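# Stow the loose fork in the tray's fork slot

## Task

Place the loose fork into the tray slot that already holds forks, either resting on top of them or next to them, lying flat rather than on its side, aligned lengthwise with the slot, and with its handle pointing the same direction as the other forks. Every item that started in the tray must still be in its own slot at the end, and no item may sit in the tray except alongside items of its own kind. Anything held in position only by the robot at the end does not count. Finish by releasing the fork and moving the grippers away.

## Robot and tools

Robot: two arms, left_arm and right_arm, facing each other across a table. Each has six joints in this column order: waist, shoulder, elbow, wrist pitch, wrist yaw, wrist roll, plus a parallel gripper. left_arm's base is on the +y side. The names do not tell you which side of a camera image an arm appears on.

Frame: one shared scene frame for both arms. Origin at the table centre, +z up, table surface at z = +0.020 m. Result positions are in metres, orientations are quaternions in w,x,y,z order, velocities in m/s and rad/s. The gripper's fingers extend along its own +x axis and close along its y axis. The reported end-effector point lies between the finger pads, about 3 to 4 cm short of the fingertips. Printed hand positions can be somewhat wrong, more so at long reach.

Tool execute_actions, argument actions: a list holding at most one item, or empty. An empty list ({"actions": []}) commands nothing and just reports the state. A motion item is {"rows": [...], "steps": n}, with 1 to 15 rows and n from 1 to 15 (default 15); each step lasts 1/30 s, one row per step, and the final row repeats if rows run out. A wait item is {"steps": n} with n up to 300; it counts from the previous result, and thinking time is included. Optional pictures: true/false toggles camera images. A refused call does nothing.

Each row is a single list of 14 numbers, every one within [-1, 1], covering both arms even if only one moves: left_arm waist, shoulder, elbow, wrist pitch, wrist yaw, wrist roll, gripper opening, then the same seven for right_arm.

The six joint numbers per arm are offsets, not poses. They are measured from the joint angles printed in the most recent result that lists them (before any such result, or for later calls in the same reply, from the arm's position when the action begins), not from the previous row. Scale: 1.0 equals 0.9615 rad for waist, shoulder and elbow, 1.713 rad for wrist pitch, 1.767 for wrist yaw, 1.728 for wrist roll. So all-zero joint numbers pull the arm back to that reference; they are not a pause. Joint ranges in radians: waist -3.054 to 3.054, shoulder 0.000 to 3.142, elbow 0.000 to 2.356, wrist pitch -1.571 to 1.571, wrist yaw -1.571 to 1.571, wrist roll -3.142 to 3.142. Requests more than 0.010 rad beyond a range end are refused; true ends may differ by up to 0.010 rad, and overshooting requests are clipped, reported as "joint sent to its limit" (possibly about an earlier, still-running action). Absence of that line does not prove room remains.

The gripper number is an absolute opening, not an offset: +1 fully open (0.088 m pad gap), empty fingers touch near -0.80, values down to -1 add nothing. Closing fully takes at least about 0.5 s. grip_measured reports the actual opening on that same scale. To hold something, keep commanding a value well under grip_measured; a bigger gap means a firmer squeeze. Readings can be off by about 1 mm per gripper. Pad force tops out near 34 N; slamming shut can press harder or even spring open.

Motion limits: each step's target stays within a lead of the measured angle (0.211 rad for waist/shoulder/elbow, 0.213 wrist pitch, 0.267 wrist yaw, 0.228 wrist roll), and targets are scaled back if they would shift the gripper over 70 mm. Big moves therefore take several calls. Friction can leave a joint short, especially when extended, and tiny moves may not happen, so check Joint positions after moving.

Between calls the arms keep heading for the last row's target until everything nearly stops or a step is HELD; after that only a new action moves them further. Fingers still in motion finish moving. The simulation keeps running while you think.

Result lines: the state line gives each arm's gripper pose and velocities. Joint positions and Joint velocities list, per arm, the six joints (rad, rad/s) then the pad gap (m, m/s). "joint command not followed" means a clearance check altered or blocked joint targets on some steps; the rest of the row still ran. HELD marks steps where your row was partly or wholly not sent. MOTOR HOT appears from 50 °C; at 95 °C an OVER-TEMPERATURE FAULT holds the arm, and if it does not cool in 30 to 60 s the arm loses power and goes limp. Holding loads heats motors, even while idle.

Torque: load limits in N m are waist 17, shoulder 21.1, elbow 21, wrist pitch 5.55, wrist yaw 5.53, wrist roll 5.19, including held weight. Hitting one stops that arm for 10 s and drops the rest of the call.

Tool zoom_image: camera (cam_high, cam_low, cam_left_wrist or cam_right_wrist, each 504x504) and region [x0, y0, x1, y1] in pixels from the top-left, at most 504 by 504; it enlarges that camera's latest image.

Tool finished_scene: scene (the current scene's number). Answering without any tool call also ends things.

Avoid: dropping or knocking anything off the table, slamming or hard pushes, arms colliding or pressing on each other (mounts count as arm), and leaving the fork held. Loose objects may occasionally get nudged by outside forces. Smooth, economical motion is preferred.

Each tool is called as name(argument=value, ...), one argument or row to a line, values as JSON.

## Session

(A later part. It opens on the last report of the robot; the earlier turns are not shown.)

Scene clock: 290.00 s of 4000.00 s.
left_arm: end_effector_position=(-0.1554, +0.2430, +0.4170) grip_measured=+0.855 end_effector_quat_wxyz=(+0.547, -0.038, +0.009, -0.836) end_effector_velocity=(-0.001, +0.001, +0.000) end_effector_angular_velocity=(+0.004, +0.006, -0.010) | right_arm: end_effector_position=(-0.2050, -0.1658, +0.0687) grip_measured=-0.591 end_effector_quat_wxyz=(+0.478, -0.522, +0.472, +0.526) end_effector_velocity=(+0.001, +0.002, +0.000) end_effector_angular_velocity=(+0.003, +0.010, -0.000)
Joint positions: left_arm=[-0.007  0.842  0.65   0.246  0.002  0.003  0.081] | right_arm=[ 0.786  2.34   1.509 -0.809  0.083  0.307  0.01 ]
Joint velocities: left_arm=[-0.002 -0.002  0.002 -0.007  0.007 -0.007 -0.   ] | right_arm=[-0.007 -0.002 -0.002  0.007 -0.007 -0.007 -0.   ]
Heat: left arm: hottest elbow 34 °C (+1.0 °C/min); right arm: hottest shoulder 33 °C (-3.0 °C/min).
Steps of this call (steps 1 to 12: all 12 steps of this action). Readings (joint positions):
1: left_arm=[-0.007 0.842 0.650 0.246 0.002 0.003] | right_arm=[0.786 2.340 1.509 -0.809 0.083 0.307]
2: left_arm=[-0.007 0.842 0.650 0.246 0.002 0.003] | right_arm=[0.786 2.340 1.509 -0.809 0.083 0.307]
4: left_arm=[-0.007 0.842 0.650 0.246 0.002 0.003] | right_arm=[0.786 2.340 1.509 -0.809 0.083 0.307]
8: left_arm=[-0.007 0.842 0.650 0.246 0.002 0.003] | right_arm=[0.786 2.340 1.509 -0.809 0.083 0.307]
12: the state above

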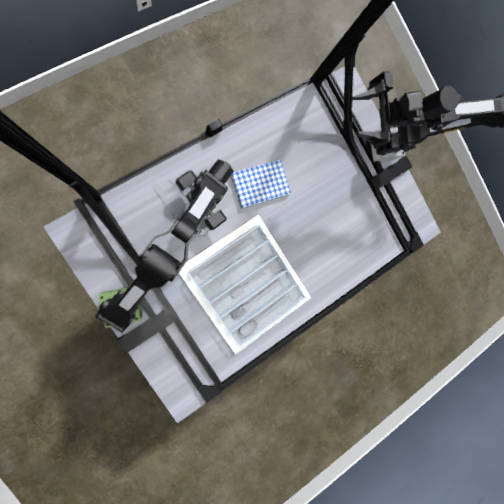

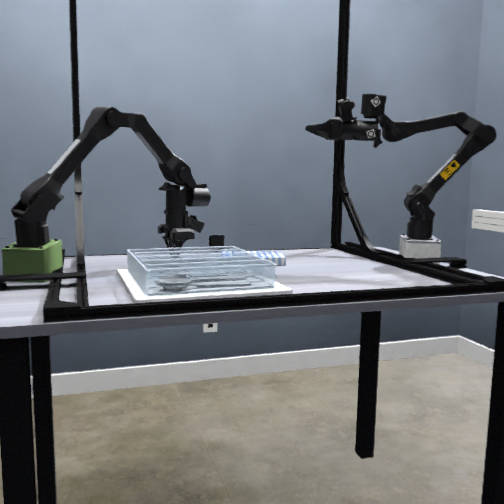

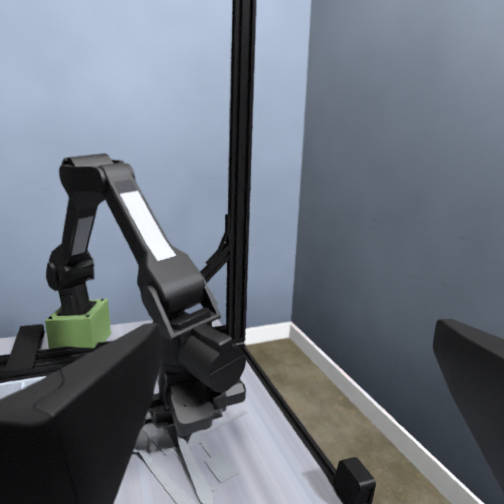

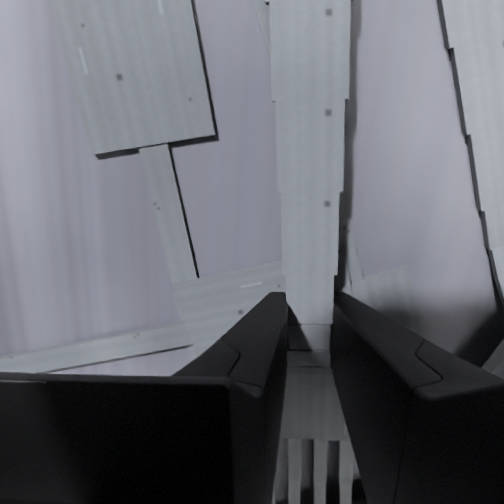

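execute_actions(
  actions=[
    {"rows": [[0,0,0,0,0,0,0.855, 0,-0.003,0.004,-0.002,0,0,-0.85],[0,0,0,0,0,0,0.855, 0,-0.007,0.008,-0.005,0,0,-0.85],[0,0,0,0,0,0,0.855, 0,-0.012,0.013,-0.009,0,0,-0.85],[0,0,0,0,0,0,0.855, 0,-0.017,0.019,-0.014,0,0,-0.85],[0,0,0,0,0,0,0.855, 0,-0.023,0.026,-0.020,0,0,-0.85],[0,0,0,0,0,0,0.855, 0,-0.029,0.034,-0.027,0,0,-0.85],[0,0,0,0,0,0,0.855, 0,-0.036,0.042,-0.035,0,0,-0.85],[0,0,0,0,0,0,0.855, 0,-0.043,0.051,-0.043,0,0,-0.85],[0,0,0,0,0,0,0.855, 0,-0.050,0.060,-0.052,0,0,-0.85],[0,0,0,0,0,0,0.855, 0,-0.057,0.069,-0.061,0,0,-0.85],[0,0,0,0,0,0,0.855, 0,-0.064,0.078,-0.070,0,0,-0.85],[0,0,0,0,0,0,0.855, 0,-0.070,0.086,-0.078,0,0,-0.85],[0,0,0,0,0,0,0.855, 0,-0.076,0.094,-0.085,0,0,-0.85],[0,0,0,0,0,0,0.855, 0,-0.081,0.100,-0.091,0,0,-0.85],[0,0,0,0,0,0,0.855, 0,-0.085,0.105,-0.095,0,0,-0.85]], "steps": 15},
  ],
  pictures=false,
)

execute_actions(
  actions=[
    {"steps": 10},
  ],
)

Scene clock: 326.60 s of 4000.00 s.
left_arm: end_effector_position=(-0.1553, +0.2431, +0.4173) grip_measured=+0.855 end_effector_quat_wxyz=(+0.547, -0.039, +0.009, -0.836) end_effector_velocity=(-0.000, +0.000, -0.008) end_effector_angular_velocity=(+0.022, -0.017, +0.004) | right_arm: end_effector_position=(-0.2032, -0.1621, +0.1083) grip_measured=-0.592 end_effector_quat_wxyz=(+0.478, -0.522, +0.472, +0.526) end_effector_velocity=(-0.000, +0.027, +0.135) end_effector_angular_velocity=(+0.120, +0.060, -0.006)
Joint positions: left_arm=[-0.007  0.842  0.65   0.246  0.002  0.003  0.081] | right_arm=[ 0.786  2.283  1.586 -0.944  0.083  0.307  0.01 ]
Joint velocities: left_arm=[-0.002 -0.002 -0.007 -0.022 -0.007  0.007 -0.   ] | right_arm=[-0.002 -0.212  0.222 -0.3   -0.007 -0.007  0.   ]
Heat: left arm: hottest elbow 34 °C (+1.0 °C/min); right arm: hottest shoulder 37 °C (+2.0 °C/min).
Steps of this call (steps 1 to 15: the robot went on to your last target; steps 16 to 1083: nothing new was sent; steps 1084 to 1098: all 15 steps of this action). Readings (joint positions):
1084: left_arm=[-0.007 0.842 0.650 0.246 0.002 0.003] | right_arm=[0.786 2.337 1.510 -0.809 0.083 0.307]
1085: left_arm=[-0.007 0.842 0.650 0.246 0.002 0.003] | right_arm=[0.786 2.337 1.510 -0.810 0.083 0.307]
1087: left_arm=[-0.007 0.842 0.650 0.246 0.002 0.003] | right_arm=[0.786 2.337 1.513 -0.817 0.083 0.307]
1091: left_arm=[-0.007 0.842 0.650 0.246 0.002 0.003] | right_arm=[0.786 2.330 1.529 -0.854 0.083 0.307]
1098: the state above

Scene clock: 326.93 s of 4000.00 s.
left_arm: end_effector_position=(-0.1553, +0.2431, +0.4173) grip_measured=+0.855 end_effector_quat_wxyz=(+0.547, -0.039, +0.009, -0.836) end_effector_velocity=(-0.000, -0.001, -0.003) end_effector_angular_velocity=(+0.015, +0.002, +0.004) | right_arm: end_effector_position=(-0.2029, -0.1607, +0.1190) grip_measured=-0.592 end_effector_quat_wxyz=(+0.479, -0.519, +0.471, +0.529) end_effector_velocity=(+0.003, -0.002, -0.002) end_effector_angular_velocity=(-0.015, +0.002, -0.014)
Joint positions: left_arm=[-0.007  0.842  0.65   0.246  0.002  0.003  0.081] | right_arm=[ 0.786  2.266  1.604 -0.97   0.083  0.307  0.01 ]
Joint velocities: left_arm=[-0.002  0.002 -0.002 -0.007 -0.007 -0.007  0.   ] | right_arm=[-0.007  0.002 -0.002 -0.007 -0.007  0.007 -0.   ]
Heat: left arm: hottest elbow 34 °C (+1.0 °C/min); right arm: hottest shoulder 37 °C (+2.0 °C/min).
Steps of this call (steps 1 to 10: the robot went on to your last target). Readings (joint positions):
1: left_arm=[-0.007 0.842 0.650 0.246 0.002 0.003] | right_arm=[0.786 2.277 1.593 -0.952 0.083 0.307]
2: left_arm=[-0.007 0.842 0.650 0.246 0.002 0.003] | right_arm=[0.786 2.272 1.598 -0.958 0.083 0.307]
4: left_arm=[-0.007 0.842 0.650 0.246 0.002 0.003] | right_arm=[0.786 2.266 1.603 -0.964 0.083 0.307]
8: left_arm=[-0.007 0.842 0.650 0.246 0.002 0.003] | right_arm=[0.786 2.266 1.604 -0.970 0.083 0.307]
10: the state above

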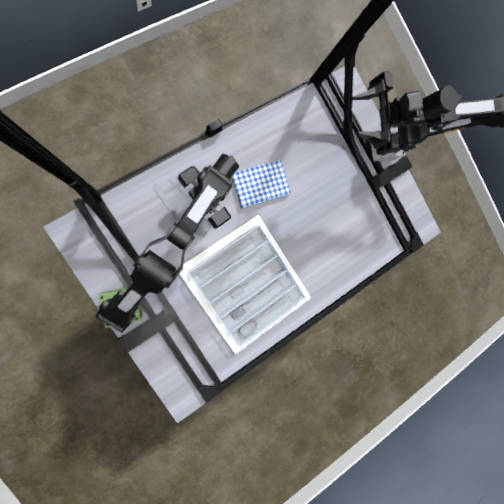

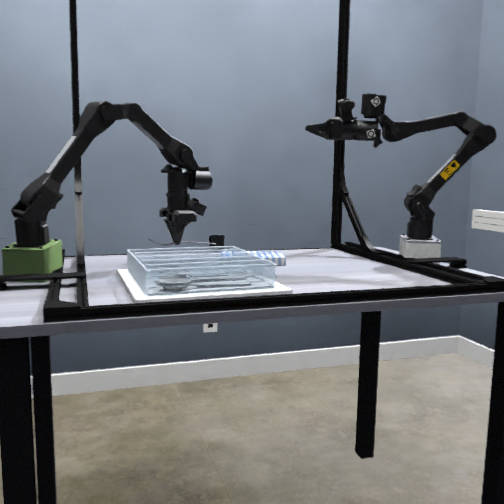

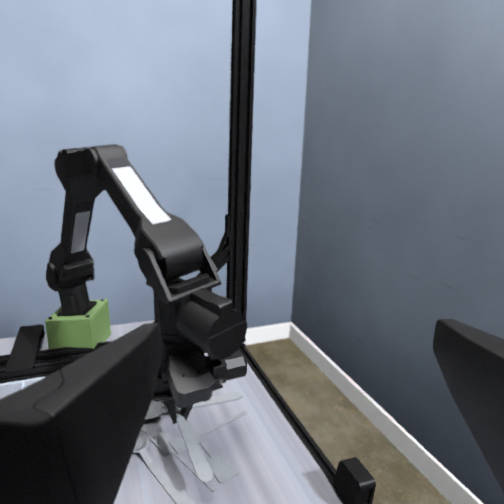

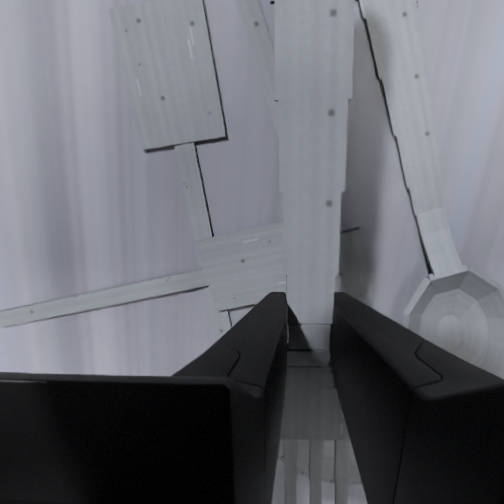

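execute_actions(
  actions=[
    {"rows": [[0,0,0,0,0,0,0.855, -0.001,-0.001,0.003,-0.002,0,-0.001,-0.85],[0,0,0,0,0,0,0.855, -0.004,-0.005,0.010,-0.007,0,-0.002,-0.85],[0,0,0,0,0,0,0.855, -0.009,-0.010,0.022,-0.015,0,-0.005,-0.85],[0,0,0,0,0,0,0.855, -0.015,-0.018,0.038,-0.026,0,-0.008,-0.85],[0,0,0,0,0,0,0.855, -0.024,-0.028,0.057,-0.040,0.001,-0.013,-0.85],[0,0,0,0,0,0,0.855, -0.035,-0.038,0.079,-0.055,0.001,-0.019,-0.85],[0,0,0,0,0,0,0.855, -0.047,-0.049,0.102,-0.071,0.002,-0.026,-0.85],[0,0,0,0,0,0,0.855, -0.062,-0.061,0.126,-0.087,0.002,-0.034,-0.85],[0,0,0,0,0,0,0.855, -0.078,-0.072,0.149,-0.103,0.003,-0.043,-0.85],[0,0,0,0,0,0,0.855, -0.097,-0.083,0.171,-0.119,0.003,-0.053,-0.85],[0,0,0,0,0,0,0.855, -0.117,-0.092,0.190,-0.132,0.004,-0.064,-0.85],[0,0,0,0,0,0,0.855, -0.139,-0.100,0.206,-0.143,0.004,-0.076,-0.85],[0,0,0,0,0,0,0.855, -0.163,-0.105,0.218,-0.151,0.005,-0.089,-0.85],[0,0,0,0,0,0,0.855, -0.190,-0.109,0.225,-0.156,0.005,-0.103,-0.85],[0,0,0,0,0,0,0.855, -0.218,-0.110,0.228,-0.158,0.006,-0.118,-0.85]], "steps": 15},
  ],
  pictures=false,
)

execute_actions(
  actions=[
    {"rows": [[0,0,0,0,0,0,0.855, -0.107,-0.012,0.016,-0.005,0.002,-0.058,-0.85],[0,0,0,0,0,0,0.855, -0.136,-0.012,0.016,-0.005,0.003,-0.074,-0.85],[0,0,0,0,0,0,0.855, -0.165,-0.012,0.016,-0.004,0.003,-0.090,-0.85],[0,0,0,0,0,0,0.855, -0.194,-0.012,0.016,-0.003,0.004,-0.106,-0.85],[0,0,0,0,0,0,0.855, -0.224,-0.012,0.016,-0.002,0.004,-0.121,-0.85],[0,0,0,0,0,0,0.855, -0.253,-0.012,0.016,-0.001,0.005,-0.137,-0.85],[0,0,0,0,0,0,0.855, -0.282,-0.012,0.016,0.000,0.005,-0.153,-0.85],[0,0,0,0,0,0,0.855, -0.311,-0.012,0.016,0.001,0.006,-0.169,-0.85],[0,0,0,0,0,0,0.855, -0.340,-0.012,0.016,0.002,0.006,-0.185,-0.85],[0,0,0,0,0,0,0.855, -0.369,-0.012,0.016,0.003,0.007,-0.200,-0.85],[0,0,0,0,0,0,0.855, -0.398,-0.012,0.016,0.004,0.007,-0.216,-0.85],[0,0,0,0,0,0,0.855, -0.427,-0.012,0.016,0.005,0.008,-0.232,-0.85],[0,0,0,0,0,0,0.855, -0.457,-0.012,0.016,0.006,0.008,-0.248,-0.85],[0,0,0,0,0,0,0.855, -0.486,-0.012,0.016,0.007,0.009,-0.264,-0.85],[0,0,0,0,0,0,0.855, -0.515,-0.012,0.016,0.008,0.009,-0.280,-0.85]], "steps": 15},
  ],
  pictures=false,
)

execute_actions(
  actions=[
    {"rows": [[0,0,0,0,0,0,0.855, -0.107,0,0,0.002,0.002,-0.058,-0.85],[0,0,0,0,0,0,0.855, -0.136,0,0,0.003,0.002,-0.074,-0.85],[0,0,0,0,0,0,0.855, -0.165,0,0,0.004,0.003,-0.090,-0.85],[0,0,0,0,0,0,0.855, -0.194,0,0,0.005,0.003,-0.106,-0.85],[0,0,0,0,0,0,0.855, -0.224,0,0,0.006,0.003,-0.121,-0.85],[0,0,0,0,0,0,0.855, -0.250,0,0,0.007,0.004,-0.136,-0.85],[0,0,0,0,0,0,0.855, -0.274,0,0,0.008,0.004,-0.149,-0.85],[0,0,0,0,0,0,0.855, -0.295,0,0,0.009,0.004,-0.160,-0.85],[0,0,0,0,0,0,0.855, -0.313,0,0,0.010,0.004,-0.170,-0.85],[0,0,0,0,0,0,0.855, -0.328,0,0,0.010,0.004,-0.178,-0.85],[0,0,0,0,0,0,0.855, -0.340,0,0,0.011,0.004,-0.185,-0.85],[0,0,0,0,0,0,0.855, -0.350,0,0,0.011,0.004,-0.190,-0.85],[0,0,0,0,0,0,0.855, -0.357,0,0,0.012,0.004,-0.194,-0.85],[0,0,0,0,0,0,0.855, -0.361,0,0,0.012,0.004,-0.196,-0.85],[0,0,0,0,0,0,0.855, -0.363,0,0,0.012,0.004,-0.197,-0.85]], "steps": 15},
  ],
  pictures=false,
)

execute_actions(
  actions=[
    {"steps": 10},
  ],
)

Scene clock: 379.57 s of 4000.00 s.
left_arm: end_effector_position=(-0.1553, +0.2431, +0.4177) grip_measured=+0.855 end_effector_quat_wxyz=(+0.547, -0.039, +0.009, -0.836) end_effector_velocity=(-0.003, +0.002, -0.002) end_effector_angular_velocity=(+0.009, +0.004, -0.015) | right_arm: end_effector_position=(-0.1428, -0.1367, +0.1961) grip_measured=-0.592 end_effector_quat_wxyz=(+0.482, -0.509, +0.466, +0.539) end_effector_velocity=(+0.302, +0.088, +0.179) end_effector_angular_velocity=(+0.246, +0.044, -0.060)
Joint positions: left_arm=[-0.007  0.842  0.651  0.246  0.002  0.003  0.081] | right_arm=[ 0.646  2.177  1.797 -1.208  0.085  0.161  0.01 ]
Joint velocities: left_arm=[-0.007 -0.002 -0.002 -0.007  0.007 -0.007  0.   ] | right_arm=[-0.701 -0.286  0.369 -0.344  0.037 -0.667  0.   ]
Heat: left arm: hottest elbow 34 °C (+0.0 °C/min); right arm: hottest shoulder 40 °C (+4.0 °C/min).
Steps of this call (steps 1 to 30: the robot went on to your last target; steps 31 to 1564: nothing new was sent; steps 1565 to 1579: all 15 steps of this action). Readings (joint positions):
1565: left_arm=[-0.007 0.842 0.650 0.246 0.002 0.003] | right_arm=[0.786 2.261 1.607 -0.971 0.083 0.307]
1566: left_arm=[-0.007 0.842 0.650 0.246 0.002 0.003] | right_arm=[0.786 2.261 1.607 -0.972 0.083 0.307]
1568: left_arm=[-0.007 0.842 0.650 0.246 0.002 0.003] | right_arm=[0.785 2.261 1.612 -0.987 0.083 0.304]
1572: left_arm=[-0.007 0.842 0.651 0.246 0.002 0.003] | right_arm=[0.764 2.254 1.661 -1.062 0.083 0.276]
1579: the state above

Scene clock: 380.07 s of 4000.00 s.
left_arm: end_effector_position=(-0.1553, +0.2431, +0.4177) grip_measured=+0.855 end_effector_quat_wxyz=(+0.547, -0.039, +0.009, -0.836) end_effector_velocity=(+0.002, -0.000, +0.001) end_effector_angular_velocity=(-0.003, +0.010, +0.010) | right_arm: end_effector_position=(+0.0347, -0.1272, +0.1882) grip_measured=-0.592 end_effector_quat_wxyz=(+0.488, -0.508, +0.467, +0.534) end_effector_velocity=(+0.351, -0.051, -0.038) end_effector_angular_velocity=(-0.003, -0.025, +0.010)
Joint positions: left_arm=[-0.007  0.842  0.651  0.246  0.002  0.003  0.081] | right_arm=[ 0.222  2.163  1.813 -1.2    0.094 -0.252  0.01 ]
Joint velocities: left_arm=[ 0.002 -0.002 -0.002  0.007 -0.007 -0.007 -0.   ] | right_arm=[-0.842 -0.002 -0.002  0.081  0.007 -0.857  0.   ]
Heat: left arm: hottest elbow 34 °C (+0.0 °C/min); right arm: hottest shoulder 40 °C (+4.0 °C/min).
Steps of this call (steps 1 to 15: all 15 steps of this action). Readings (joint positions):
1: left_arm=[-0.007 0.842 0.651 0.246 0.002 0.003] | right_arm=[0.621 2.170 1.806 -1.215 0.086 0.135]
2: left_arm=[-0.007 0.842 0.651 0.246 0.002 0.003] | right_arm=[0.594 2.165 1.810 -1.215 0.086 0.106]
4: left_arm=[-0.007 0.842 0.651 0.246 0.002 0.003] | right_arm=[0.536 2.163 1.813 -1.215 0.086 0.050]
8: left_arm=[-0.007 0.842 0.651 0.246 0.002 0.003] | right_arm=[0.417 2.163 1.813 -1.212 0.089 -0.060]
15: the state above

Scene clock: 380.57 s of 4000.00 s.
left_arm: end_effector_position=(-0.1553, +0.2431, +0.4177) grip_measured=+0.855 end_effector_quat_wxyz=(+0.547, -0.039, +0.009, -0.836) end_effector_velocity=(+0.002, -0.001, -0.002) end_effector_angular_velocity=(+0.005, -0.009, +0.019) | right_arm: end_effector_position=(+0.1715, -0.1756, +0.1722) grip_measured=-0.592 end_effector_quat_wxyz=(+0.491, -0.510, +0.476, +0.522) end_effector_velocity=(+0.072, -0.042, -0.009) end_effector_angular_velocity=(-0.011, +0.005, +0.015)
Joint positions: left_arm=[-0.007  0.842  0.651  0.246  0.002  0.003  0.081] | right_arm=[-0.122  2.163  1.813 -1.182  0.1   -0.573  0.01 ]
Joint velocities: left_arm=[-0.002 -0.002 -0.002 -0.007 -0.022  0.007 -0.   ] | right_arm=[-0.198 -0.002 -0.002  0.007 -0.007 -0.212 -0.   ]
Heat: left arm: hottest elbow 34 °C (+0.0 °C/min); right arm: hottest shoulder 40 °C (+4.0 °C/min).
Steps of this call (steps 1 to 15: all 15 steps of this action). Readings (joint positions):
1: left_arm=[-0.007 0.842 0.651 0.246 0.002 0.003] | right_arm=[0.194 2.163 1.813 -1.197 0.095 -0.281]
2: left_arm=[-0.007 0.842 0.651 0.246 0.002 0.003] | right_arm=[0.165 2.163 1.813 -1.197 0.095 -0.309]
4: left_arm=[-0.007 0.842 0.651 0.246 0.002 0.003] | right_arm=[0.107 2.163 1.813 -1.195 0.095 -0.365]
8: left_arm=[-0.007 0.842 0.651 0.246 0.002 0.003] | right_arm=[-0.004 2.163 1.813 -1.189 0.097 -0.469]
15: the state above

Scene clock: 380.90 s of 4000.00 s.
left_arm: end_effector_position=(-0.1553, +0.2431, +0.4177) grip_measured=+0.855 end_effector_quat_wxyz=(+0.547, -0.039, +0.009, -0.836) end_effector_velocity=(+0.001, +0.001, +0.003) end_effector_angular_velocity=(-0.014, -0.002, +0.006) | right_arm: end_effector_position=(+0.1741, -0.1769, +0.1719) grip_measured=-0.592 end_effector_quat_wxyz=(+0.489, -0.513, +0.473, +0.524) end_effector_velocity=(-0.001, -0.006, +0.000) end_effector_angular_velocity=(-0.023, +0.004, +0.007)
Joint positions: left_arm=[-0.007  0.842  0.651  0.246  0.002  0.003  0.081] | right_arm=[-0.128  2.163  1.813 -1.181  0.1   -0.589  0.01 ]
Joint velocities: left_arm=[-0.002 -0.007 -0.002  0.007 -0.007  0.007 -0.   ] | right_arm=[-0.002 -0.002 -0.002 -0.022  0.007 -0.007  0.   ]
Heat: left arm: hottest elbow 34 °C (+0.0 °C/min); right arm: hottest shoulder 40 °C (+4.0 °C/min).
Steps of this call (steps 1 to 10: the robot went on to your last target). Readings (joint positions):
1: left_arm=[-0.007 0.842 0.651 0.246 0.002 0.003] | right_arm=[-0.126 2.163 1.813 -1.181 0.100 -0.578]
2: left_arm=[-0.007 0.842 0.651 0.246 0.002 0.003] | right_arm=[-0.129 2.163 1.813 -1.181 0.100 -0.582]
4: left_arm=[-0.007 0.842 0.651 0.246 0.002 0.003] | right_arm=[-0.130 2.163 1.813 -1.181 0.100 -0.586]
8: left_arm=[-0.007 0.842 0.651 0.246 0.002 0.003] | right_arm=[-0.128 2.163 1.813 -1.181 0.100 -0.589]
10: the state above

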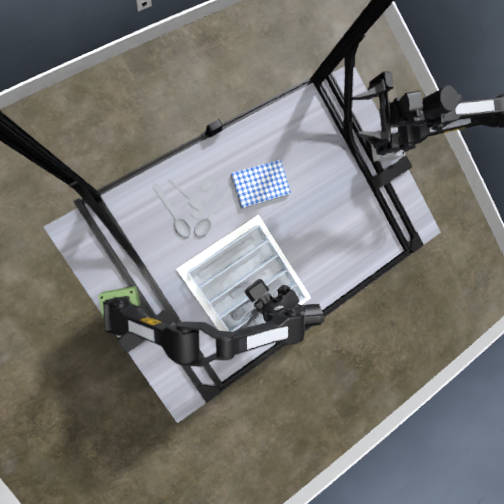

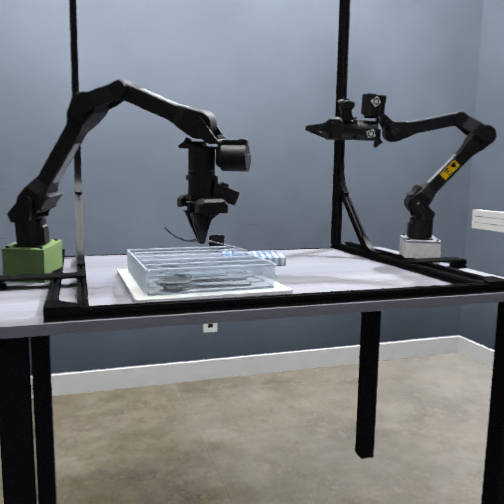

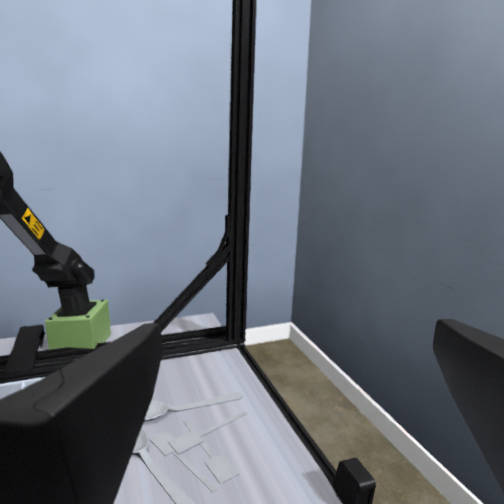

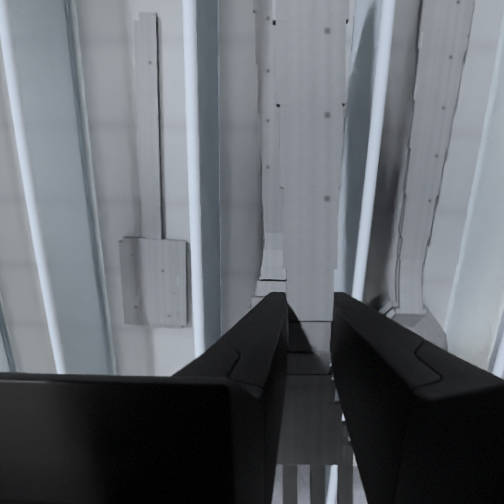

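execute_actions(
  actions=[
    {"rows": [[0,0,0,0,0,0,0.855, 0,0.000,-0.001,0.001,0,0.002,-0.88],[0,0,0,0,0,0,0.855, 0,0.002,-0.005,0.004,0,0.005,-0.91],[0,0,0,0,0,0,0.855, 0,0.004,-0.012,0.008,0,0.009,-0.94],[0,0,0,0,0,0,0.855, 0,0.007,-0.021,0.014,0,0.014,-0.97],[0,0,0,0,0,0,0.855, 0,0.010,-0.032,0.021,0,0.019,-1.0],[0,0,0,0,0,0,0.855, 0,0.014,-0.043,0.029,0,0.024,-1.0],[0,0,0,0,0,0,0.855, 0,0.018,-0.056,0.037,0,0.028,-1.0],[0,0,0,0,0,0,0.855, 0,0.022,-0.070,0.046,0,0.031,-1.0],[0,0,0,0,0,0,0.855, 0,0.026,-0.083,0.055,0,0.033,-1.0],[0,0,0,0,0,0,0.855, 0,0.030,-0.095,0.063,0,0.034,-1.0],[0,0,0,0,0,0,0.855, 0,0.033,-0.105,0.070,0,0.034,-1.0],[0,0,0,0,0,0,0.855, 0,0.036,-0.114,0.076,0,0.034,-1.0],[0,0,0,0,0,0,0.855, 0,0.038,-0.121,0.080,0,0.034,-1.0],[0,0,0,0,0,0,0.855, 0,0.040,-0.125,0.083,0,0.034,-1.0],[0,0,0,0,0,0,0.855, 0,0.040,-0.126,0.084,0,0.034,-1.0]], "steps": 15},
  ],
  pictures=false,
)

execute_actions(
  actions=[
    {"steps": 10},
  ],
)

zoom_image(
  camera="cam_low",
  region=[110, 190, 310, 310],
)

Scene clock: 432.03 s of 4000.00 s.
left_arm: end_effector_position=(-0.1552, +0.2432, +0.4180) grip_measured=+0.855 end_effector_quat_wxyz=(+0.547, -0.039, +0.009, -0.836) end_effector_velocity=(+0.001, +0.001, +0.003) end_effector_angular_velocity=(-0.008, +0.012, +0.005) | right_arm: end_effector_position=(+0.1713, -0.1744, +0.1407) grip_measured=-0.592 end_effector_quat_wxyz=(+0.506, -0.498, +0.483, +0.512) end_effector_velocity=(-0.023, -0.021, -0.092) end_effector_angular_velocity=(-0.130, +0.082, +0.007)
Joint positions: left_arm=[-0.007  0.842  0.651  0.246  0.002  0.003  0.081] | right_arm=[-0.128  2.181  1.715 -1.054  0.1   -0.535  0.01 ]
Joint velocities: left_arm=[-0.002 -0.007 -0.002  0.007 -0.007 -0.007 -0.   ] | right_arm=[-0.002  0.105 -0.203  0.154 -0.007  0.007  0.   ]
Heat: left arm: hottest elbow 35 °C (+1.0 °C/min); right arm: hottest shoulder 41 °C (+1.0 °C/min).
Steps of this call (steps 1 to 30: the robot went on to your last target; steps 31 to 1519: nothing new was sent; steps 1520 to 1534: all 15 steps of this action). Readings (joint positions):
1520: left_arm=[-0.007 0.842 0.651 0.246 0.002 0.003] | right_arm=[-0.128 2.162 1.813 -1.180 0.100 -0.591]
1521: left_arm=[-0.007 0.842 0.651 0.246 0.002 0.003] | right_arm=[-0.128 2.162 1.813 -1.180 0.100 -0.591]
1523: left_arm=[-0.007 0.842 0.651 0.246 0.002 0.003] | right_arm=[-0.128 2.162 1.812 -1.173 0.100 -0.583]
1527: left_arm=[-0.007 0.842 0.651 0.246 0.002 0.003] | right_arm=[-0.128 2.162 1.788 -1.133 0.100 -0.555]
1534: the state above

Scene clock: 432.37 s of 4000.00 s.
left_arm: end_effector_position=(-0.1552, +0.2432, +0.4180) grip_measured=+0.855 end_effector_quat_wxyz=(+0.547, -0.039, +0.009, -0.836) end_effector_velocity=(-0.001, +0.001, +0.000) end_effector_angular_velocity=(+0.005, +0.006, -0.001) | right_arm: end_effector_position=(+0.1703, -0.1748, +0.1344) grip_measured=-0.592 end_effector_quat_wxyz=(+0.505, -0.498, +0.486, +0.511) end_effector_velocity=(+0.002, -0.000, +0.000) end_effector_angular_velocity=(+0.002, -0.010, +0.004)
Joint positions: left_arm=[-0.007  0.842  0.651  0.246  0.002  0.003  0.081] | right_arm=[-0.128  2.189  1.701 -1.039  0.1   -0.534  0.01 ]
Joint velocities: left_arm=[-0.007 -0.002  0.002 -0.007 -0.007 -0.007 -0.   ] | right_arm=[-0.002 -0.002 -0.002  0.007  0.007 -0.007  0.   ]
Heat: left arm: hottest elbow 35 °C (+1.0 °C/min); right arm: hottest shoulder 41 °C (+1.0 °C/min).
Steps of this call (steps 1 to 10: the robot went on to your last target). Readings (joint positions):
1: left_arm=[-0.007 0.842 0.651 0.246 0.002 0.003] | right_arm=[-0.128 2.184 1.709 -1.050 0.100 -0.535]
2: left_arm=[-0.007 0.842 0.651 0.246 0.002 0.003] | right_arm=[-0.128 2.187 1.705 -1.047 0.100 -0.535]
4: left_arm=[-0.007 0.842 0.651 0.246 0.002 0.003] | right_arm=[-0.128 2.189 1.701 -1.043 0.100 -0.534]
8: left_arm=[-0.007 0.842 0.651 0.246 0.002 0.003] | right_arm=[-0.128 2.189 1.701 -1.039 0.100 -0.534]
10: the state above

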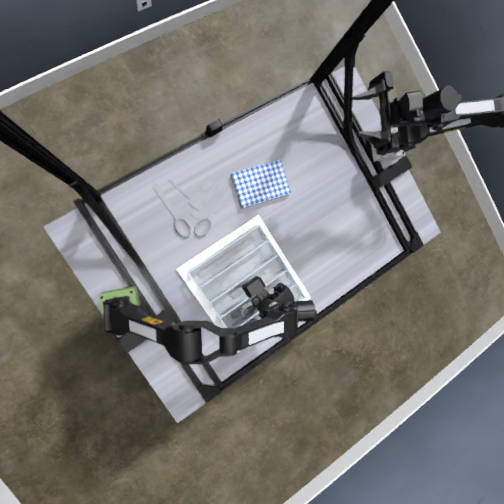

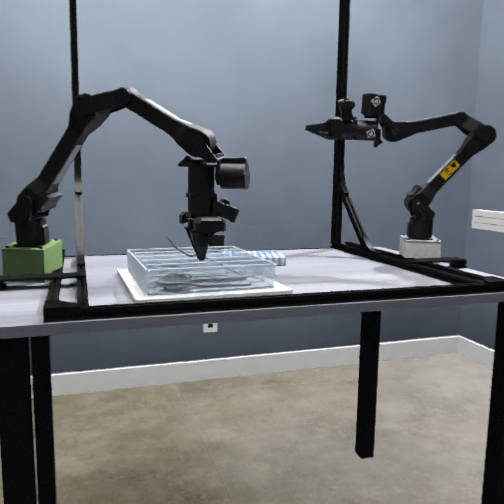

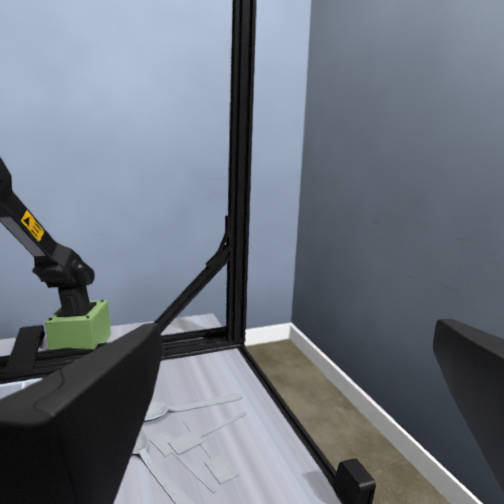

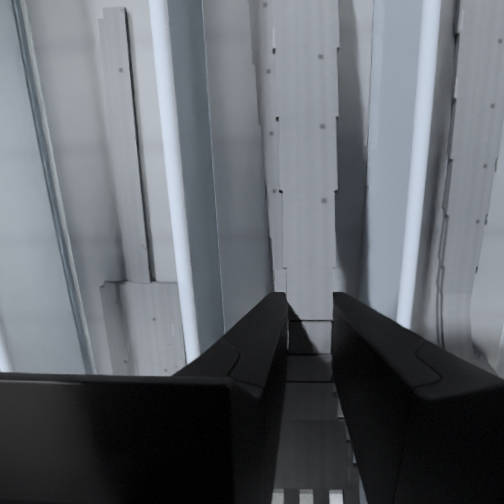

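Region (110, 190, 310, 310) of cam_low's 504x504 image, scaled by 2.520, with more detail than that image has; it fills the top 302 rows of this view, and the rest is white.

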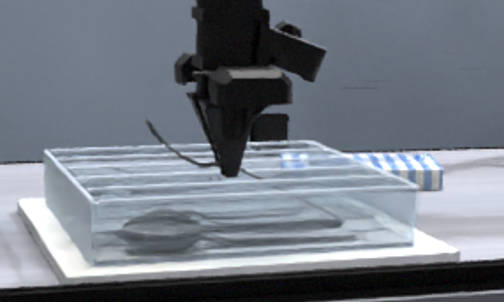

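execute_actions(
  actions=[
    {"rows": [[0,0,0,0,0,0,0.855, 0,0.004,-0.004,0.001,0,0,-0.95],[0,0,0,0,0,0,0.855, 0,0.008,-0.008,0.003,0,0,-0.90],[0,0,0,0,0,0,0.855, 0,0.011,-0.011,0.005,0,0,-0.85],[0,0,0,0,0,0,0.855, 0,0.013,-0.014,0.007,0,0,-0.80],[0,0,0,0,0,0,0.855, 0,0.015,-0.017,0.009,0,0,-0.78],[0,0,0,0,0,0,0.855, 0,0.017,-0.020,0.012,0,0,-0.78],[0,0,0,0,0,0,0.855, 0,0.018,-0.023,0.014,0,0,-0.78],[0,0,0,0,0,0,0.855, 0,0.020,-0.026,0.016,0,0,-0.78],[0,0,0,0,0,0,0.855, 0,0.021,-0.029,0.018,0,0,-0.78],[0,0,0,0,0,0,0.855, 0,0.023,-0.032,0.021,0,0,-0.78],[0,0,0,0,0,0,0.855, 0,0.024,-0.035,0.023,0,0,-0.78],[0,0,0,0,0,0,0.855, 0,0.026,-0.038,0.025,0,0,-0.78],[0,0,0,0,0,0,0.855, 0,0.027,-0.041,0.027,0,0,-0.78],[0,0,0,0,0,0,0.855, 0,0.029,-0.044,0.030,0,0,-0.78],[0,0,0,0,0,0,0.855, 0,0.030,-0.047,0.032,0,0,-0.78]], "steps": 15},
  ],
  pictures=false,
)

execute_actions(
  actions=[
    {"rows": [[0,0,0,0,0,0,0.855, 0,0.016,-0.018,0.007,0,0,-0.78],[0,0,0,0,0,0,0.855, 0,0.018,-0.021,0.009,0,0,-0.78],[0,0,0,0,0,0,0.855, 0,0.019,-0.024,0.011,0,0,-0.78],[0,0,0,0,0,0,0.855, 0,0.021,-0.027,0.013,0,0,-0.78],[0,0,0,0,0,0,0.855, 0,0.022,-0.030,0.016,0,0,-0.78],[0,0,0,0,0,0,0.855, 0,0.024,-0.033,0.018,0,0,-0.78],[0,0,0,0,0,0,0.855, 0,0.025,-0.036,0.020,0,0,-0.78],[0,0,0,0,0,0,0.855, 0,0.027,-0.039,0.022,0,0,-0.78],[0,0,0,0,0,0,0.855, 0,0.028,-0.041,0.025,0,0,-0.78],[0,0,0,0,0,0,0.855, 0,0.030,-0.043,0.027,0,0,-0.78],[0,0,0,0,0,0,0.855, 0,0.031,-0.045,0.029,0,0,-0.78],[0,0,0,0,0,0,0.855, 0,0.032,-0.046,0.030,0,0,-0.78],[0,0,0,0,0,0,0.855, 0,0.033,-0.047,0.031,0,0,-0.78]], "steps": 15},
  ],
  pictures=false,
)

execute_actions(
  actions=[
    {"steps": 8},
  ],
)

zoom_image(
  camera="cam_low",
  region=[110, 190, 310, 310],
)

Scene clock: 455.60 s of 4000.00 s.
left_arm: end_effector_position=(-0.1552, +0.2432, +0.4182) grip_measured=+0.855 end_effector_quat_wxyz=(+0.547, -0.039, +0.009, -0.836) end_effector_velocity=(+0.001, +0.000, -0.002) end_effector_angular_velocity=(+0.011, +0.005, +0.014) | right_arm: end_effector_position=(+0.1710, -0.1723, +0.1275) grip_measured=-0.592 end_effector_quat_wxyz=(+0.511, -0.496, +0.481, +0.512) end_effector_velocity=(-0.004, -0.003, -0.021) end_effector_angular_velocity=(-0.006, -0.006, +0.010)
Joint positions: left_arm=[-0.007  0.842  0.651  0.246  0.002  0.003  0.081] | right_arm=[-0.128  2.192  1.678 -0.995  0.1   -0.533  0.01 ]
Joint velocities: left_arm=[-0.007 -0.002 -0.002 -0.007 -0.022 -0.007  0.   ] | right_arm=[ 0.002  0.007 -0.076  0.081  0.007 -0.007  0.   ]
Heat: left arm: hottest elbow 35 °C (+1.0 °C/min); right arm: hottest shoulder 40 °C (-1.0 °C/min).
Steps of this call (steps 1 to 30: the robot went on to your last target; steps 31 to 682: nothing new was sent; steps 683 to 697: all 15 steps of this action). Readings (joint positions):
683: left_arm=[-0.007 0.842 0.651 0.246 0.002 0.003] | right_arm=[-0.128 2.191 1.700 -1.038 0.100 -0.533]
684: left_arm=[-0.007 0.842 0.651 0.246 0.002 0.003] | right_arm=[-0.128 2.191 1.700 -1.038 0.100 -0.533]
686: left_arm=[-0.007 0.842 0.651 0.246 0.002 0.003] | right_arm=[-0.128 2.191 1.700 -1.035 0.100 -0.533]
690: left_arm=[-0.007 0.842 0.651 0.246 0.002 0.003] | right_arm=[-0.128 2.191 1.695 -1.021 0.100 -0.533]
697: the state above

Scene clock: 456.10 s of 4000.00 s.
left_arm: end_effector_position=(-0.1552, +0.2432, +0.4182) grip_measured=+0.855 end_effector_quat_wxyz=(+0.547, -0.040, +0.009, -0.836) end_effector_velocity=(+0.002, -0.000, -0.002) end_effector_angular_velocity=(+0.010, +0.004, +0.009) | right_arm: end_effector_position=(+0.1708, -0.1703, +0.1173) grip_measured=-0.592 end_effector_quat_wxyz=(+0.516, -0.495, +0.477, +0.512) end_effector_velocity=(-0.001, +0.002, -0.017) end_effector_angular_velocity=(+0.001, +0.006, +0.020)
Joint positions: left_arm=[-0.007  0.842  0.651  0.247  0.002  0.003  0.081] | right_arm=[-0.128  2.2    1.649 -0.945  0.1   -0.533  0.01 ]
Joint velocities: left_arm=[ 0.002 -0.002 -0.002 -0.007 -0.007 -0.007 -0.   ] | right_arm=[-0.002  0.027 -0.027  0.051 -0.007 -0.022  0.   ]
Heat: left arm: hottest elbow 35 °C (+1.0 °C/min); right arm: hottest shoulder 40 °C (-1.0 °C/min).
Steps of this call (steps 1 to 15: all 15 steps of this action). Readings (joint positions):
1: left_arm=[-0.007 0.842 0.651 0.246 0.002 0.003] | right_arm=[-0.128 2.192 1.676 -0.992 0.100 -0.533]
2: left_arm=[-0.007 0.842 0.651 0.246 0.002 0.003] | right_arm=[-0.128 2.192 1.674 -0.990 0.100 -0.533]
4: left_arm=[-0.007 0.842 0.651 0.246 0.002 0.003] | right_arm=[-0.128 2.192 1.671 -0.983 0.100 -0.533]
8: left_arm=[-0.007 0.842 0.651 0.246 0.002 0.003] | right_arm=[-0.128 2.193 1.661 -0.967 0.100 -0.533]
15: the state above

Scene clock: 456.37 s of 4000.00 s.
left_arm: end_effector_position=(-0.1552, +0.2432, +0.4182) grip_measured=+0.855 end_effector_quat_wxyz=(+0.547, -0.040, +0.009, -0.836) end_effector_velocity=(+0.003, +0.000, +0.002) end_effector_angular_velocity=(-0.013, -0.001, +0.021) | right_arm: end_effector_position=(+0.1706, -0.1704, +0.1161) grip_measured=-0.592 end_effector_quat_wxyz=(+0.515, -0.495, +0.477, +0.512) end_effector_velocity=(-0.003, +0.001, -0.003) end_effector_angular_velocity=(+0.002, +0.007, +0.010)
Joint positions: left_arm=[-0.007  0.842  0.651  0.247  0.002  0.003  0.081] | right_arm=[-0.128  2.202  1.647 -0.942  0.1   -0.533  0.01 ]
Joint velocities: left_arm=[-0.002 -0.007 -0.002  0.007 -0.022  0.007 -0.   ] | right_arm=[ 0.002  0.002 -0.007  0.007 -0.007 -0.007 -0.   ]
Heat: left arm: hottest elbow 35 °C (+1.0 °C/min); right arm: hottest shoulder 40 °C (-1.0 °C/min).
Steps of this call (steps 1 to 8: the robot went on to your last target). Readings (joint positions):
1: left_arm=[-0.007 0.842 0.651 0.247 0.002 0.003] | right_arm=[-0.128 2.201 1.648 -0.944 0.100 -0.533]
2: left_arm=[-0.007 0.842 0.651 0.247 0.002 0.003] | right_arm=[-0.128 2.201 1.648 -0.943 0.100 -0.533]
4: left_arm=[-0.007 0.842 0.651 0.247 0.002 0.003] | right_arm=[-0.128 2.202 1.647 -0.943 0.100 -0.533]
8: the state above

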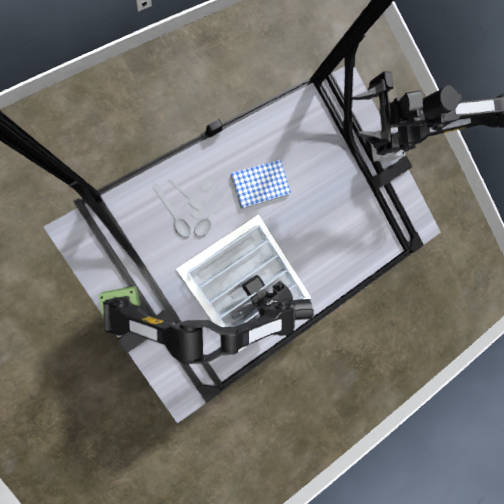

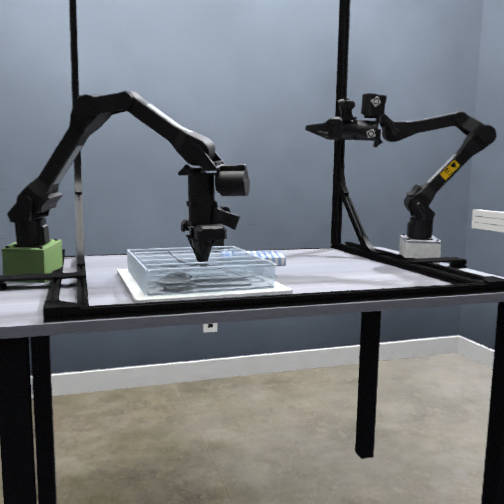

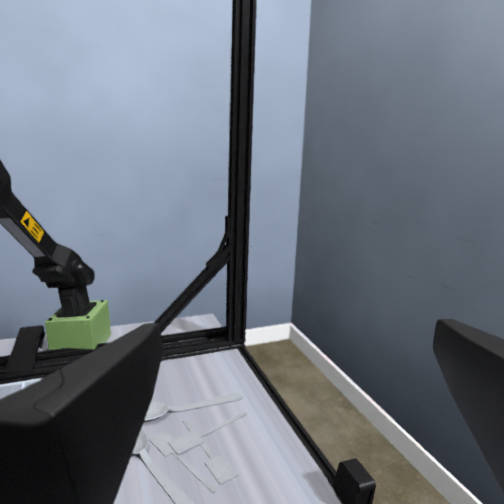

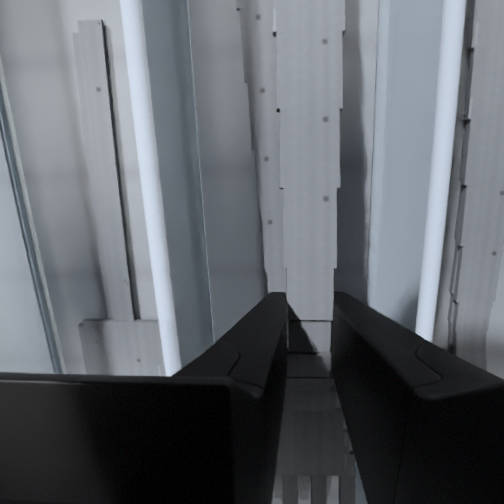

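Region (110, 190, 310, 310) of cam_low's 504x504 image, scaled by 2.520, with more detail than that image has; it fills the top 302 rows of this view, and the rest is white.

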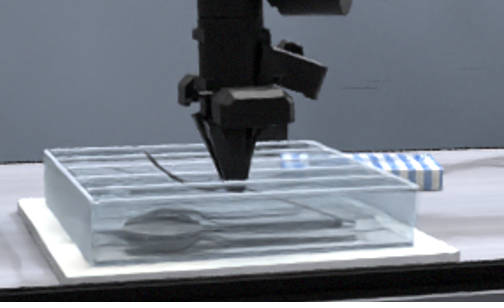

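execute_actions(
  actions=[
    {"rows": [[0,0,0,0,0,0,0.855, 0,-0.005,0,0,0,0,-0.78],[0,0,0,0,0,0,0.855, 0,-0.010,0,0,0,0,-0.78],[0,0,0,0,0,0,0.855, 0,-0.015,0,0,0,0,-0.78],[0,0,0,0,0,0,0.855, 0.001,-0.019,0,0,0,0,-0.78],[0,0,0,0,0,0,0.855, 0.003,-0.022,0,-0.002,0,0,-0.78],[0,0,0,0,0,0,0.855, 0.006,-0.022,0,-0.004,0,0,-0.78],[0,0,0,0,0,0,0.855, 0.009,-0.022,0,-0.006,0,0,-0.78],[0,0,0,0,0,0,0.855, 0.012,-0.022,0,-0.008,0,0,-0.78],[0,0,0,0,0,0,0.855, 0.015,-0.022,0,-0.009,0,0,-0.78],[0,0,0,0,0,0,0.855, 0.017,-0.022,0,-0.010,0,0,-0.78],[0,0,0,0,0,0,0.855, 0.019,-0.022,0,-0.010,0,0,-0.78]], "steps": 15},
  ],
  pictures=false,
)

execute_actions(
  actions=[
    {"steps": 6},
  ],
)

Scene clock: 477.47 s of 4000.00 s.
left_arm: end_effector_position=(-0.1552, +0.2432, +0.4182) grip_measured=+0.855 end_effector_quat_wxyz=(+0.547, -0.040, +0.009, -0.836) end_effector_velocity=(-0.001, +0.001, +0.001) end_effector_angular_velocity=(+0.002, +0.023, -0.001) | right_arm: end_effector_position=(+0.1626, -0.1699, +0.1193) grip_measured=-0.592 end_effector_quat_wxyz=(+0.508, -0.500, +0.475, +0.516) end_effector_velocity=(-0.008, +0.002, +0.001) end_effector_angular_velocity=(-0.008, -0.004, +0.030)
Joint positions: left_arm=[-0.007  0.842  0.651  0.247  0.002  0.003  0.081] | right_arm=[-0.11   2.193  1.643 -0.957  0.1   -0.533  0.01 ]
Joint velocities: left_arm=[-0.007 -0.002 -0.002  0.007 -0.007 -0.022 -0.   ] | right_arm=[ 0.022 -0.002 -0.002 -0.007  0.007 -0.007 -0.   ]
Heat: left arm: hottest elbow 35 °C (+0.0 °C/min); right arm: hottest shoulder 39 °C (-2.0 °C/min).
Steps of this call (steps 1 to 15: the robot went on to your last target; steps 16 to 618: nothing new was sent; steps 619 to 633: all 15 steps of this action). Readings (joint positions):
619: left_arm=[-0.007 0.842 0.651 0.247 0.002 0.003] | right_arm=[-0.128 2.208 1.643 -0.942 0.100 -0.533]
620: left_arm=[-0.007 0.842 0.651 0.247 0.002 0.003] | right_arm=[-0.128 2.208 1.643 -0.942 0.100 -0.533]
622: left_arm=[-0.007 0.842 0.651 0.247 0.002 0.003] | right_arm=[-0.128 2.207 1.643 -0.942 0.100 -0.533]
626: left_arm=[-0.007 0.842 0.651 0.247 0.002 0.003] | right_arm=[-0.126 2.199 1.643 -0.947 0.100 -0.533]
633: the state above

Scene clock: 477.67 s of 4000.00 s.
left_arm: end_effector_position=(-0.1552, +0.2432, +0.4182) grip_measured=+0.855 end_effector_quat_wxyz=(+0.547, -0.040, +0.009, -0.836) end_effector_velocity=(+0.000, +0.000, -0.005) end_effector_angular_velocity=(+0.023, -0.002, +0.003) | right_arm: end_effector_position=(+0.1623, -0.1698, +0.1193) grip_measured=-0.592 end_effector_quat_wxyz=(+0.507, -0.500, +0.475, +0.517) end_effector_velocity=(-0.001, +0.002, +0.000) end_effector_angular_velocity=(+0.016, +0.015, +0.020)
Joint positions: left_arm=[-0.007  0.842  0.651  0.247  0.002  0.003  0.081] | right_arm=[-0.11   2.193  1.643 -0.957  0.1   -0.533  0.01 ]
Joint velocities: left_arm=[-0.002 -0.002 -0.002 -0.022 -0.007 -0.007 -0.   ] | right_arm=[-0.002 -0.002 -0.002  0.007 -0.022 -0.022 -0.   ]
Heat: left arm: hottest elbow 35 °C (+0.0 °C/min); right arm: hottest shoulder 39 °C (-2.0 °C/min).
Steps of this call (steps 1 to 6: the robot went on to your last target). Readings (joint positions):
1: left_arm=[-0.007 0.842 0.651 0.247 0.002 0.003] | right_arm=[-0.110 2.193 1.643 -0.957 0.100 -0.533]
2: left_arm=[-0.007 0.842 0.651 0.247 0.002 0.003] | right_arm=[-0.110 2.193 1.643 -0.957 0.100 -0.533]
4: left_arm=[-0.007 0.842 0.651 0.247 0.002 0.003] | right_arm=[-0.110 2.193 1.643 -0.957 0.100 -0.533]
6: the state above

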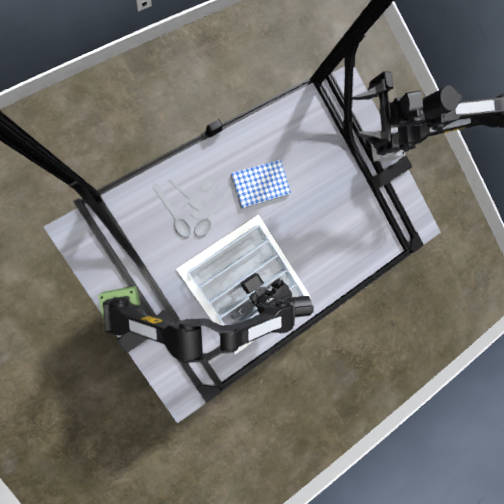

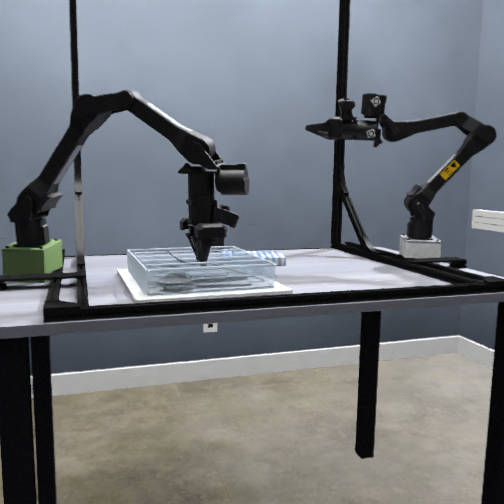

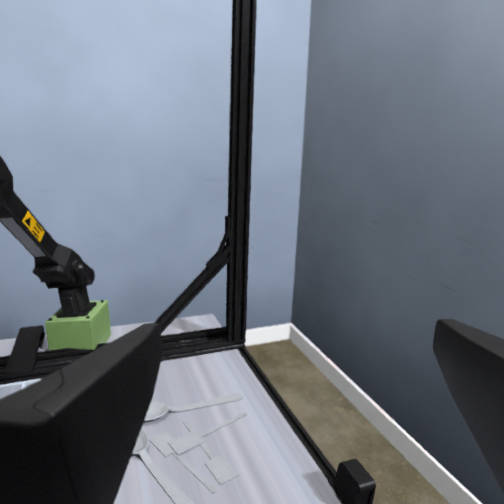

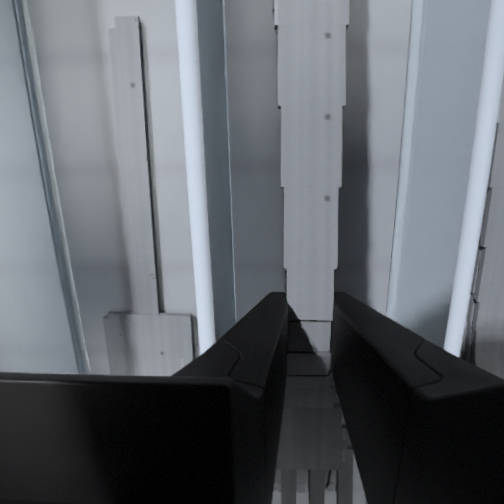

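execute_actions(
  actions=[
    {"rows": [[0,0,0,0,0,0,0.855, -0.002,0.006,-0.002,0.001,0,0,-0.76],[0,0,0,0,0,0,0.855, -0.004,0.012,-0.004,0.002,0,0,-0.75],[0,0,0,0,0,0,0.855, -0.006,0.017,-0.006,0.003,0,0,-0.74],[0,0,0,0,0,0,0.855, -0.008,0.021,-0.008,0.004,0,0,-0.73],[0,0,0,0,0,0,0.855, -0.010,0.025,-0.010,0.005,0,0,-0.72],[0,0,0,0,0,0,0.855, -0.011,0.029,-0.011,0.006,0,0,-0.72],[0,0,0,0,0,0,0.855, -0.012,0.033,-0.012,0.007,0,0,-0.72],[0,0,0,0,0,0,0.855, -0.013,0.037,-0.013,0.008,0,0,-0.72],[0,0,0,0,0,0,0.855, -0.014,0.041,-0.014,0.009,0,0,-0.72],[0,0,0,0,0,0,0.855, -0.015,0.045,-0.015,0.010,0,0,-0.72],[0,0,0,0,0,0,0.855, -0.015,0.049,-0.016,0.011,0,0,-0.72],[0,0,0,0,0,0,0.855, -0.015,0.053,-0.017,0.012,0,0,-0.72],[0,0,0,0,0,0,0.855, -0.015,0.057,-0.018,0.013,0,0,-0.72],[0,0,0,0,0,0,0.855, -0.015,0.060,-0.018,0.014,0,0,-0.72],[0,0,0,0,0,0,0.855, -0.015,0.062,-0.018,0.015,0,0,-0.72]], "steps": 15},
  ],
  pictures=false,
)

execute_actions(
  actions=[
    {"steps": 15},
  ],
)

zoom_image(
  camera="cam_low",
  region=[110, 190, 310, 310],
)

Scene clock: 502.10 s of 4000.00 s.
left_arm: end_effector_position=(-0.1552, +0.2432, +0.4184) grip_measured=+0.855 end_effector_quat_wxyz=(+0.547, -0.040, +0.008, -0.836) end_effector_velocity=(+0.000, +0.000, -0.002) end_effector_angular_velocity=(+0.016, +0.017, +0.003) | right_arm: end_effector_position=(+0.1661, -0.1702, +0.1071) grip_measured=-0.592 end_effector_quat_wxyz=(+0.507, -0.499, +0.481, +0.513) end_effector_velocity=(+0.000, -0.006, -0.047) end_effector_angular_velocity=(-0.061, +0.040, +0.008)
Joint positions: left_arm=[-0.007  0.842  0.652  0.247  0.002  0.003  0.081] | right_arm=[-0.121  2.222  1.642 -0.936  0.1   -0.533  0.01 ]
Joint velocities: left_arm=[-0.002 -0.002 -0.002 -0.007 -0.007 -0.022 -0.   ] | right_arm=[-0.022  0.1   -0.022  0.051 -0.007 -0.022 -0.   ]
Heat: left arm: hottest elbow 35 °C (+0.0 °C/min); right arm: hottest shoulder 43 °C (+2.0 °C/min).
Steps of this call (steps 1 to 15: the robot went on to your last target; steps 16 to 718: nothing new was sent; steps 719 to 733: all 15 steps of this action). Readings (joint positions):
719: left_arm=[-0.007 0.842 0.652 0.247 0.002 0.003] | right_arm=[-0.110 2.189 1.644 -0.958 0.100 -0.533]
720: left_arm=[-0.007 0.842 0.652 0.247 0.002 0.003] | right_arm=[-0.110 2.189 1.644 -0.958 0.100 -0.533]
722: left_arm=[-0.007 0.842 0.652 0.247 0.002 0.003] | right_arm=[-0.110 2.190 1.644 -0.957 0.100 -0.533]
726: left_arm=[-0.007 0.842 0.652 0.247 0.002 0.003] | right_arm=[-0.115 2.197 1.644 -0.949 0.100 -0.533]
733: the state above

Scene clock: 502.60 s of 4000.00 s.
left_arm: end_effector_position=(-0.1552, +0.2432, +0.4184) grip_measured=+0.855 end_effector_quat_wxyz=(+0.547, -0.040, +0.008, -0.836) end_effector_velocity=(-0.000, -0.001, -0.003) end_effector_angular_velocity=(+0.020, +0.016, +0.003) | right_arm: end_effector_position=(+0.1657, -0.1711, +0.1021) grip_measured=-0.592 end_effector_quat_wxyz=(+0.504, -0.499, +0.485, +0.512) end_effector_velocity=(-0.002, +0.002, -0.002) end_effector_angular_velocity=(+0.013, +0.018, -0.009)
Joint positions: left_arm=[-0.007  0.842  0.652  0.247  0.002  0.003  0.081] | right_arm=[-0.123  2.233  1.639 -0.932  0.1   -0.533  0.01 ]
Joint velocities: left_arm=[-0.002  0.002 -0.002 -0.007 -0.007 -0.022 -0.   ] | right_arm=[-0.002  0.002 -0.002  0.007 -0.022  0.007 -0.   ]
Heat: left arm: hottest elbow 35 °C (+0.0 °C/min); right arm: hottest shoulder 43 °C (+2.0 °C/min).
Steps of this call (steps 1 to 15: the robot went on to your last target). Readings (joint positions):
1: left_arm=[-0.007 0.842 0.652 0.247 0.002 0.003] | right_arm=[-0.122 2.226 1.641 -0.935 0.100 -0.533]
2: left_arm=[-0.007 0.842 0.652 0.247 0.002 0.003] | right_arm=[-0.122 2.228 1.640 -0.934 0.100 -0.533]
4: left_arm=[-0.007 0.842 0.652 0.247 0.002 0.003] | right_arm=[-0.123 2.231 1.640 -0.933 0.100 -0.533]
8: left_arm=[-0.007 0.842 0.652 0.247 0.002 0.003] | right_arm=[-0.123 2.232 1.639 -0.932 0.100 -0.533]
15: the state above

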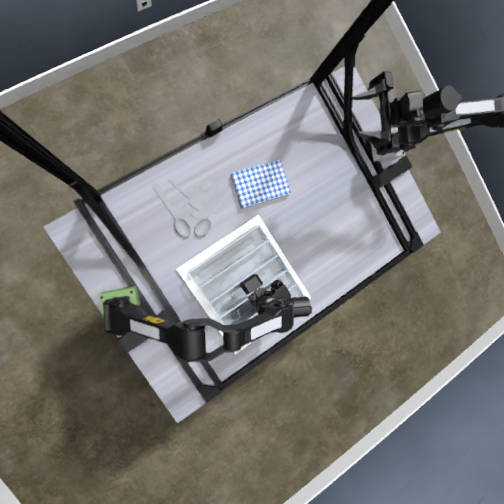

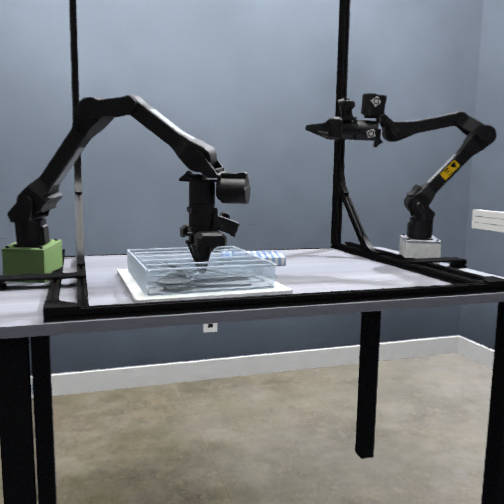

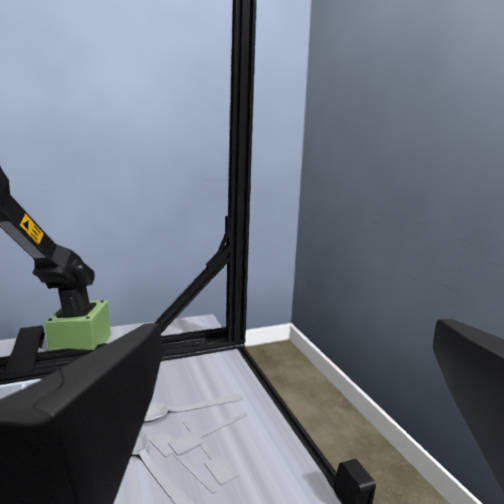

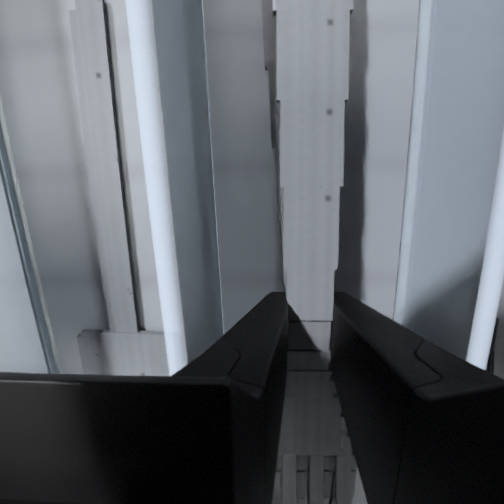

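Region (110, 190, 310, 310) of cam_low's 504x504 image, scaled by 2.520, with more detail than that image has; it fills the top 302 rows of this view, and the rest is white.

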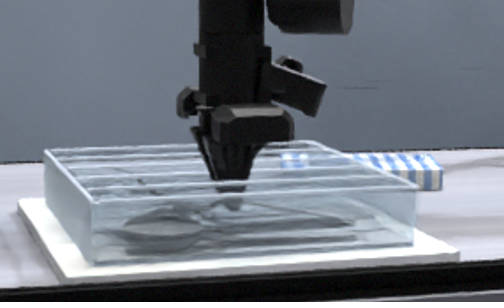

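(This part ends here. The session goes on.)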